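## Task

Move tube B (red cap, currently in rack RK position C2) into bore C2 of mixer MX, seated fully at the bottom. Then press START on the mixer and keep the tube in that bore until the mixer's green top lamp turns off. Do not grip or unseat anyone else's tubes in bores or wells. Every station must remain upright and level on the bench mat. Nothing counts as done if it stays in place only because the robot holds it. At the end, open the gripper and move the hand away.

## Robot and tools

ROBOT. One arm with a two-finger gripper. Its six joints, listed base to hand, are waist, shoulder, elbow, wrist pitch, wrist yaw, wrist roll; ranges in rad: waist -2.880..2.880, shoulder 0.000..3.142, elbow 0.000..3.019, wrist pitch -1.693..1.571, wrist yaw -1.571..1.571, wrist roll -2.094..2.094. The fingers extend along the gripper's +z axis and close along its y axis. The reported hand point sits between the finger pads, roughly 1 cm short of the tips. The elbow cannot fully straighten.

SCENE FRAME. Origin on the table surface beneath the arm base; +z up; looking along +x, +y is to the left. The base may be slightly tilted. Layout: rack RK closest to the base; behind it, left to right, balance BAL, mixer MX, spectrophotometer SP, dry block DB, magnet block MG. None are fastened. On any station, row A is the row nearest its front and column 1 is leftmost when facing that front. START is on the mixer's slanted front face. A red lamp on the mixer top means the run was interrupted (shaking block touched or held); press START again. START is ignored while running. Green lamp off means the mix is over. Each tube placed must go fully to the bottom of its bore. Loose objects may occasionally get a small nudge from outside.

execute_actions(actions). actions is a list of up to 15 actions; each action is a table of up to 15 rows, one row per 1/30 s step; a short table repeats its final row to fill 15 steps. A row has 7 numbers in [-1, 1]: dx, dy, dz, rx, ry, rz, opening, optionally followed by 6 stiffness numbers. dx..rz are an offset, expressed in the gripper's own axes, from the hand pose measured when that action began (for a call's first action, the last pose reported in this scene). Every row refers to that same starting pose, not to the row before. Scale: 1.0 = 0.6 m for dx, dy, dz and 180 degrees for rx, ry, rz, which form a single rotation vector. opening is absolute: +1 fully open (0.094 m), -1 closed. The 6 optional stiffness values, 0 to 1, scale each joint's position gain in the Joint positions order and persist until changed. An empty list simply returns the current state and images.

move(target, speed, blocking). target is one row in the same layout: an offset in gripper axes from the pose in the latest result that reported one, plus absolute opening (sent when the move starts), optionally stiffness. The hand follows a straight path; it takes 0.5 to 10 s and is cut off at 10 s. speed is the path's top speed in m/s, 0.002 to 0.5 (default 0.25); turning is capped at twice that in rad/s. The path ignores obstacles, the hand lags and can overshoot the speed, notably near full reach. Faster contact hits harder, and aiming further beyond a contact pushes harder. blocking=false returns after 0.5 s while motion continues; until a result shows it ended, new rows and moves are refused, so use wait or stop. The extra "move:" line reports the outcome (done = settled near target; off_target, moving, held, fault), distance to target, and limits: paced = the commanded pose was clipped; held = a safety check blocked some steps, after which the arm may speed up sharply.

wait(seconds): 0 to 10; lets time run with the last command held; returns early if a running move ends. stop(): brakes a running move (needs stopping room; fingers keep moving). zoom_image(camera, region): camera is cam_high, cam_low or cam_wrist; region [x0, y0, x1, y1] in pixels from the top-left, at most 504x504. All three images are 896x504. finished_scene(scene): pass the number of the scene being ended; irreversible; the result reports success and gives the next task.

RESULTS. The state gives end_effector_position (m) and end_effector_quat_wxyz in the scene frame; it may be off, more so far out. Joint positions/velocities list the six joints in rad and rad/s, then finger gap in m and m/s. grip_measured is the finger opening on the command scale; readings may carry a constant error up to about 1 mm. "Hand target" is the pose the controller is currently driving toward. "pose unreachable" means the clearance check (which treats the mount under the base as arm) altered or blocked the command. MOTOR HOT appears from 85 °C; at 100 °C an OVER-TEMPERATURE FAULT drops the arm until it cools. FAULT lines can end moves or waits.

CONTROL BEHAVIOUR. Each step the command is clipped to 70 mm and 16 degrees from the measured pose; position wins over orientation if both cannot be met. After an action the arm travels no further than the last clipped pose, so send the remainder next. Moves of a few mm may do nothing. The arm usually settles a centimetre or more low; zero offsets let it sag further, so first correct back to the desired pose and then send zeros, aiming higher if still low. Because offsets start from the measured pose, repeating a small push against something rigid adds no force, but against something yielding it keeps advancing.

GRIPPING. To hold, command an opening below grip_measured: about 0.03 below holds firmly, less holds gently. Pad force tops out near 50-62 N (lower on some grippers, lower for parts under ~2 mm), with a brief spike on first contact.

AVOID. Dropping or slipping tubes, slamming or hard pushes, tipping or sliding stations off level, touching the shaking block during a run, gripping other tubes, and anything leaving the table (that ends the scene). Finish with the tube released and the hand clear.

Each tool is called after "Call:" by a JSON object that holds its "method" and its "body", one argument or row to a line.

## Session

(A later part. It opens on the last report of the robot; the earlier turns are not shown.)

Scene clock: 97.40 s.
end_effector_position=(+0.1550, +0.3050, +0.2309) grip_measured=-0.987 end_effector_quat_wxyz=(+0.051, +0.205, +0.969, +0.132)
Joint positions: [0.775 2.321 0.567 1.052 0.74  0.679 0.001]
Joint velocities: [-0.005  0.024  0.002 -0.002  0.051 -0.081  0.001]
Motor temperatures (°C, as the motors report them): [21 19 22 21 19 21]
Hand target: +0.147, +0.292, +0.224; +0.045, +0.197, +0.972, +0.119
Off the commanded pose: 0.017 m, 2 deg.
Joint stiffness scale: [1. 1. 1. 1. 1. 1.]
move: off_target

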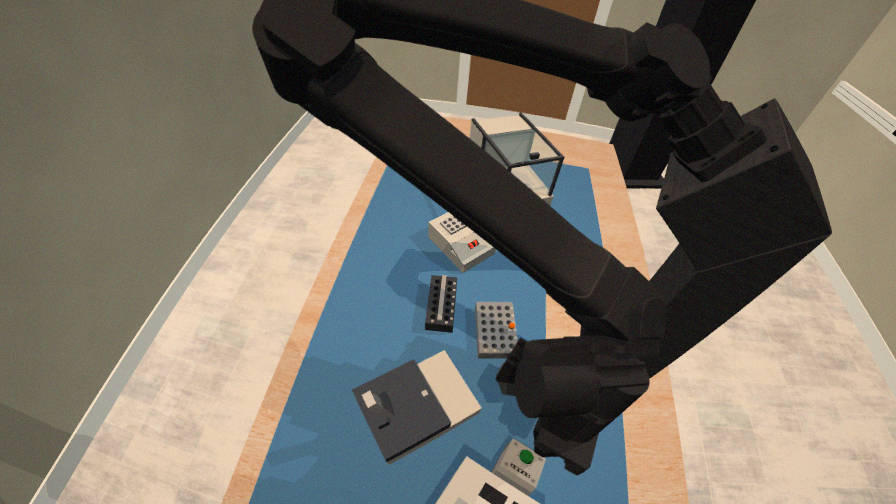

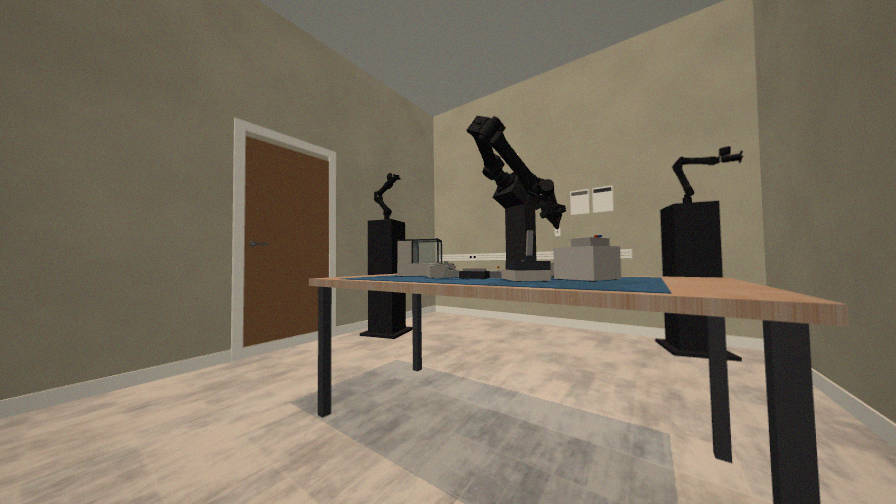

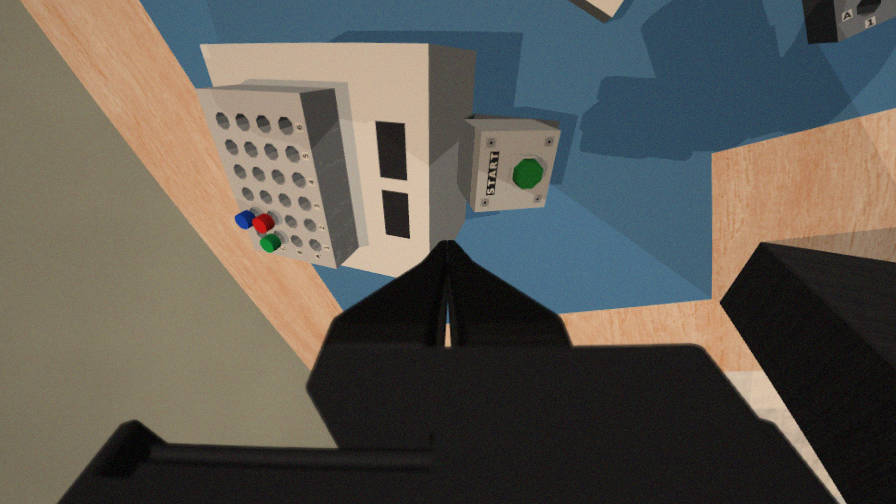

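Call:
{"method": "move", "body": {
  "target": [0.05,-0.14,0.15,0,0,0,-1],
  "speed": 0.1
}}

Scene clock: 100.63 s.
end_effector_position=(+0.1099, +0.2698, +0.1289) grip_measured=-0.987 end_effector_quat_wxyz=(+0.047, +0.205, +0.968, +0.140)
Joint positions: [0.486 2.626 0.682 1.363 0.49  0.471 0.001]
Joint velocities: [ 0.005 -0.015 -0.012 -0.002 -0.007 -0.022 -0.   ]
Motor temperatures (°C, as the motors report them): [21 19 22 21 19 21]
Hand target: +0.108, +0.264, +0.120; +0.049, +0.205, +0.969, +0.132
Off the commanded pose: 0.011 m, 1 deg.
Joint stiffness scale: [1. 1. 1. 1. 1. 1.]
move: off_target

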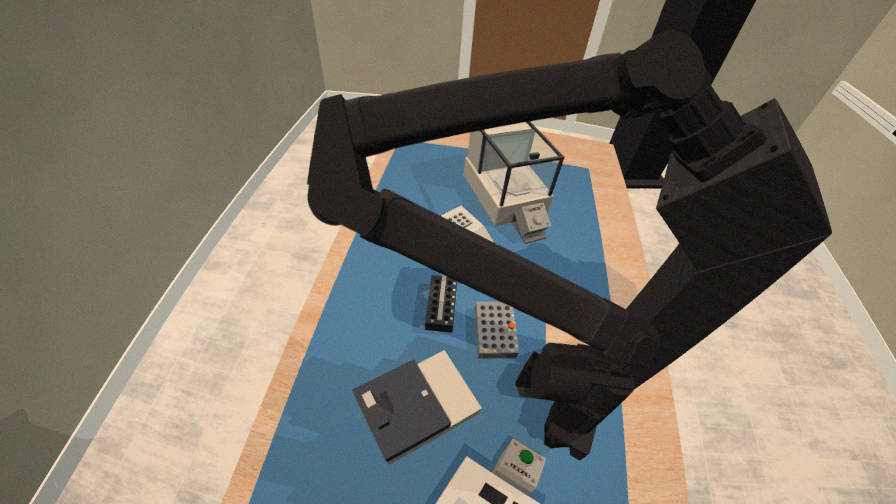

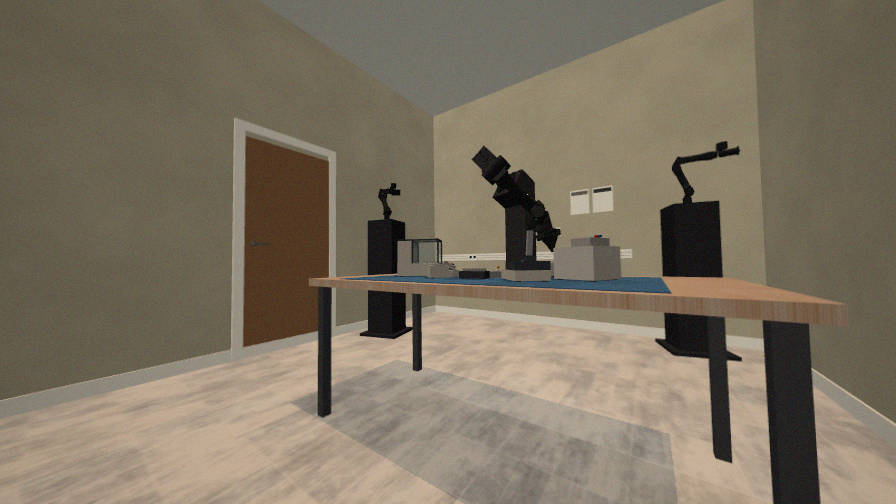

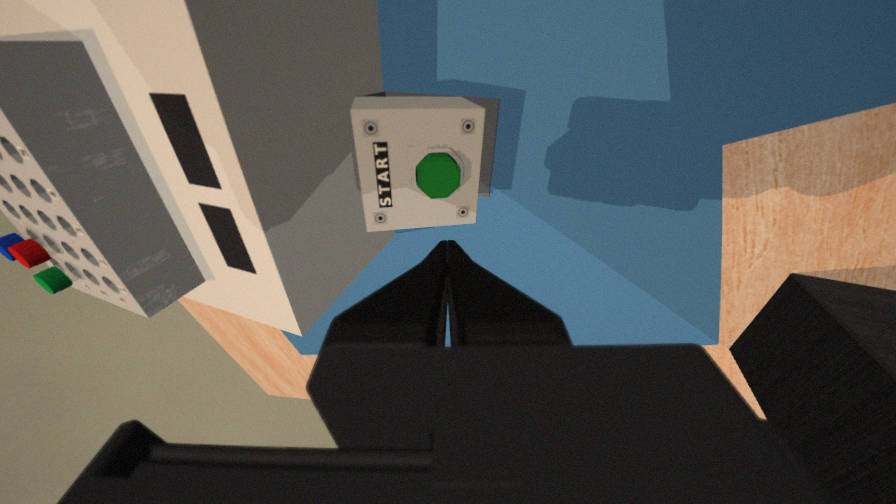

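Call:
{"method": "move", "body": {
  "target": [-0.025,0,0.105,0,0,0,-1],
  "speed": 0.03
}}

Scene clock: 106.77 s.
end_effector_position=(+0.1336, +0.2900, +0.0837) grip_measured=-0.987 end_effector_quat_wxyz=(+0.049, +0.204, +0.966, +0.153)
Joint positions: [0.423 2.626 0.811 1.261 0.412 0.429 0.001]
Joint velocities: [ 0.005 -0.005 -0.007 -0.002 -0.066  0.007  0.   ]
Motor temperatures (°C, as the motors report them): [21 19 22 21 19 21]
Hand target: +0.132, +0.280, +0.070; +0.046, +0.205, +0.968, +0.140
Off the commanded pose: 0.018 m, 2 deg.
Joint stiffness scale: [1. 1. 1. 1. 1. 1.]
move: off_target

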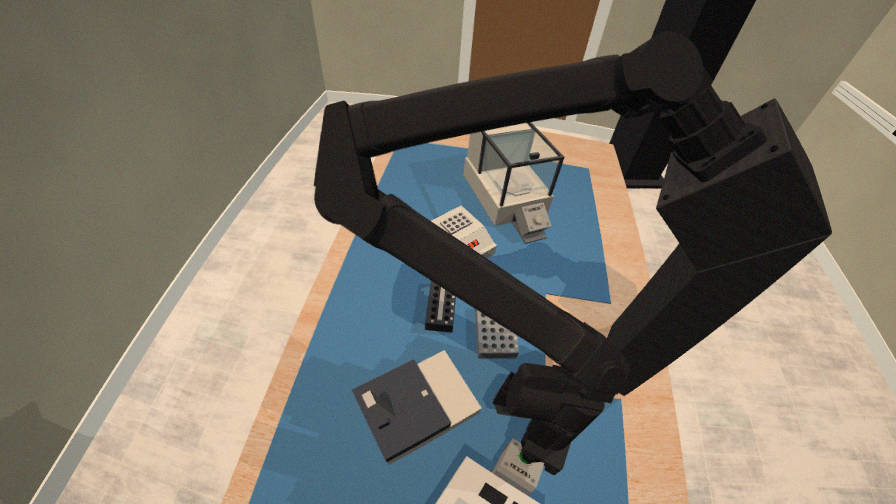

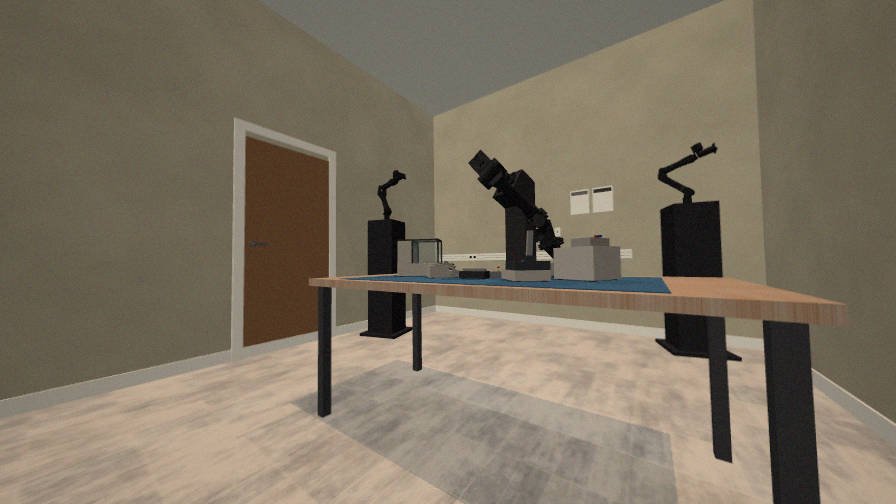

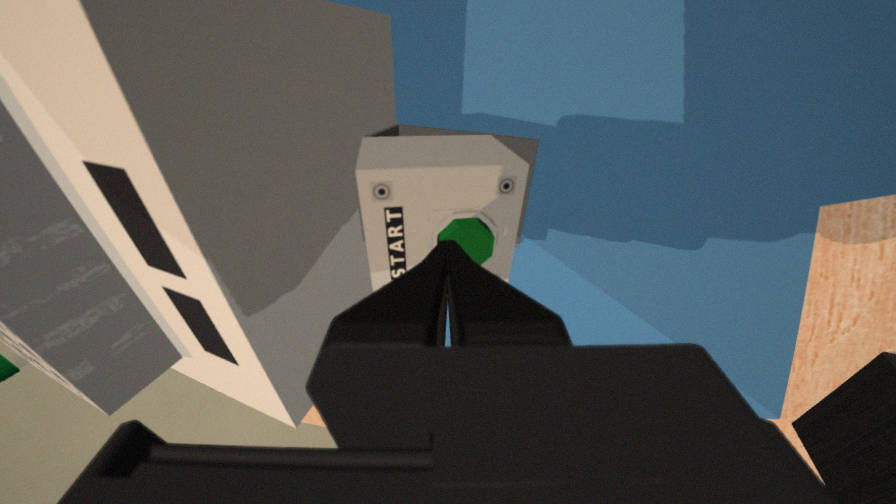

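Call:
{"method": "move", "body": {
  "target": [-0.005,-0.035,0.035,0.008,0,0,-1],
  "speed": 0.03
}}

Call:
{"method": "move", "body": {
  "target": [0,0,-0.1,0,0,0,-1],
  "speed": 0.1
}}

Call:
{"method": "wait", "body": {
  "seconds": 10
}}

Scene clock: 111.17 s.
end_effector_position=(+0.1349, +0.2922, +0.0793) grip_measured=-0.987 end_effector_quat_wxyz=(+0.047, +0.199, +0.965, +0.165)
Joint positions: [0.409 2.629 0.821 1.258 0.376 0.413 0.001]
Joint velocities: [ 0.015 -0.005 -0.012  0.022  0.051  0.022  0.002]
Motor temperatures (°C, as the motors report them): [21 19 22 21 19 21]
Hand target: +0.132, +0.276, +0.059; +0.046, +0.205, +0.968, +0.141
Off the commanded pose: 0.027 m, 3 deg.
Joint stiffness scale: [1. 1. 1. 1. 1. 1.]
move: off_target

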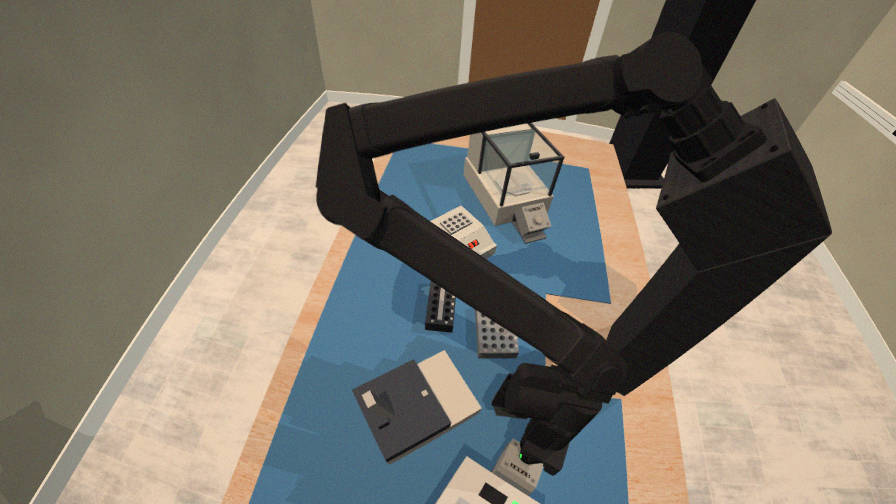

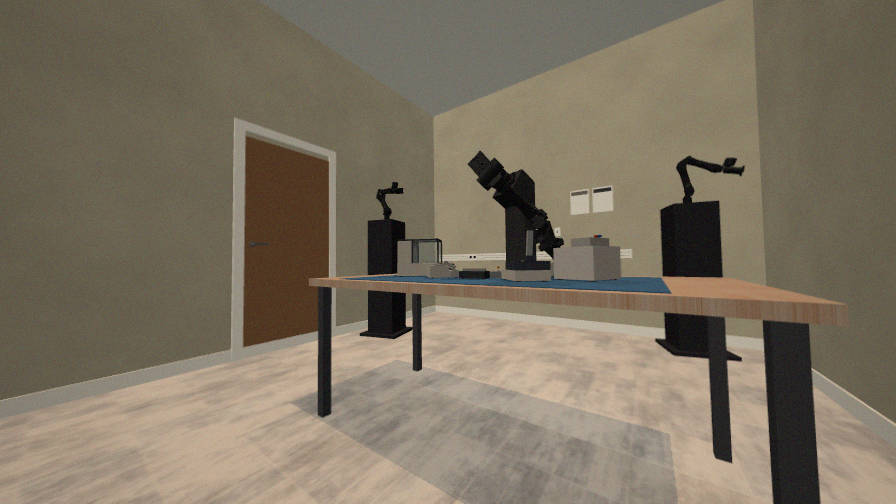

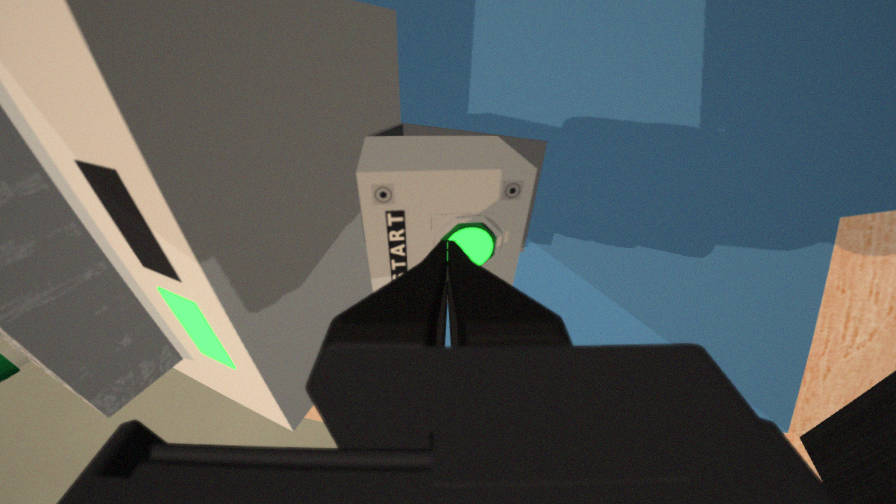

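Scene clock: 112.13 s.
end_effector_position=(+0.1263, +0.2756, +0.1237) grip_measured=-0.987 end_effector_quat_wxyz=(+0.049, +0.197, +0.966, +0.160)
Joint positions: [0.463 2.592 0.693 1.339 0.431 0.436 0.001]
Joint velocities: [-0.005 -0.005  0.012  0.012 -0.095 -0.051 -0.   ]
Motor temperatures (°C, as the motors report them): [21 19 22 21 19 21]
Hand target: +0.126, +0.274, +0.135; +0.047, +0.199, +0.965, +0.164
Off the commanded pose: 0.012 m, 1 deg.
Joint stiffness scale: [1. 1. 1. 1. 1. 1.]
move: off_target

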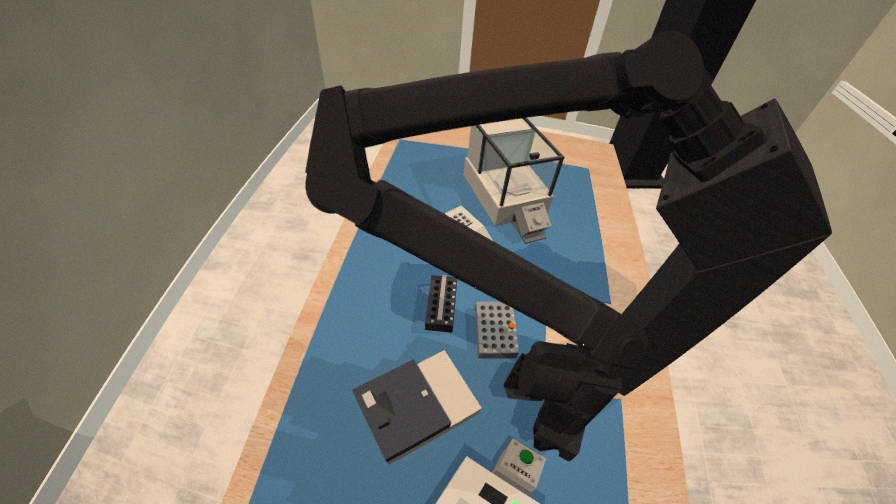

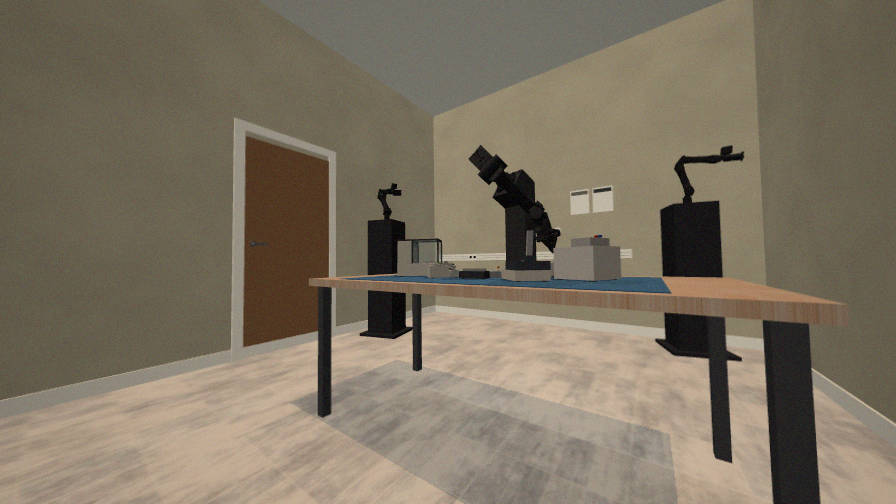

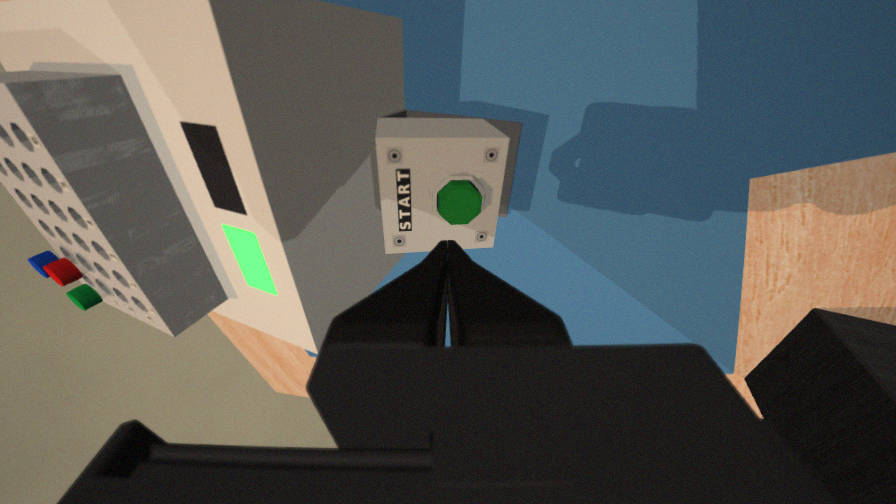

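Scene clock: 122.13 s.
end_effector_position=(+0.1263, +0.2756, +0.1237) grip_measured=-0.987 end_effector_quat_wxyz=(+0.049, +0.197, +0.966, +0.160)
Joint positions: [0.463 2.592 0.693 1.339 0.431 0.438 0.001]
Joint velocities: [-0.005  0.005 -0.002 -0.012 -0.022 -0.022  0.   ]
Motor temperatures (°C, as the motors report them): [21 19 23 21 19 21]
Hand target: +0.126, +0.274, +0.135; +0.047, +0.199, +0.965, +0.164
Off the commanded pose: 0.012 m, 1 deg.
Joint stiffness scale: [1. 1. 1. 1. 1. 1.]
wait: 10.00 s; at rest by 0.17 s

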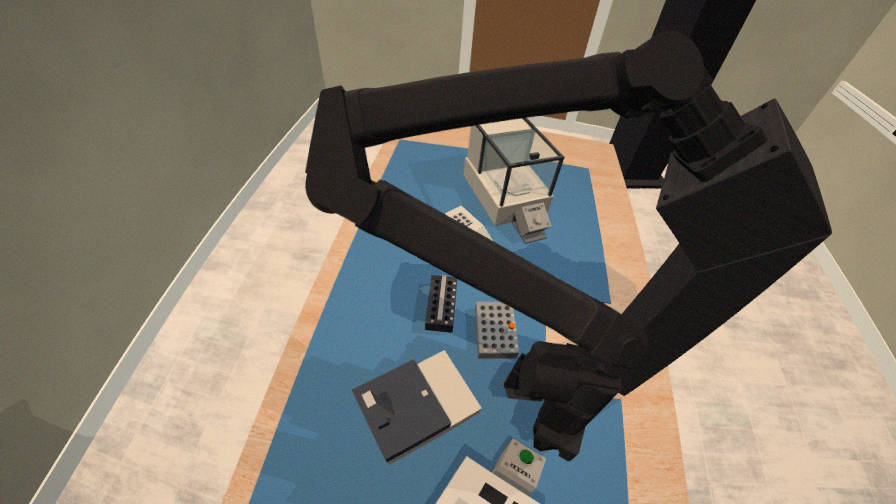

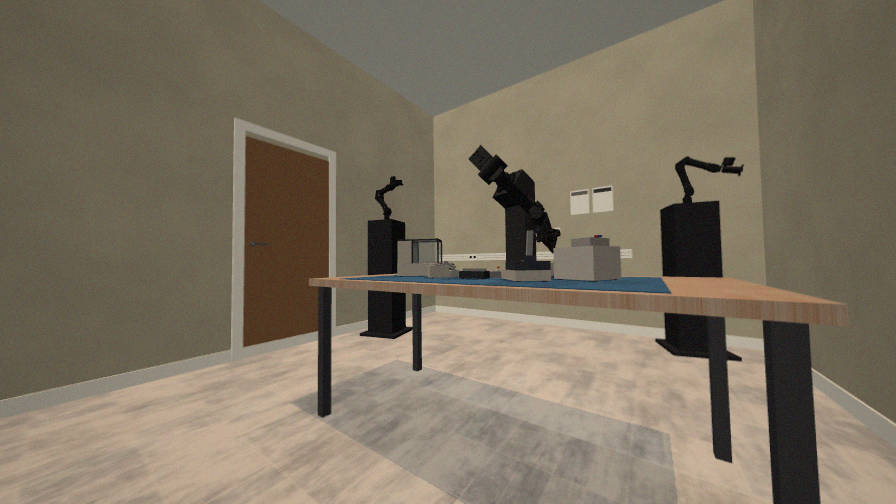

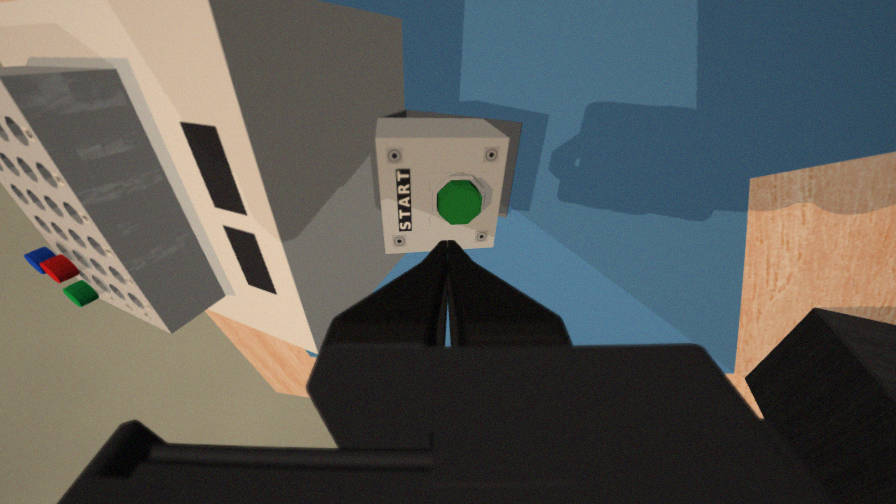

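Call:
{"method": "finished_scene", "body": {
  "scene": 2
}}

The scene is finished: the task was done.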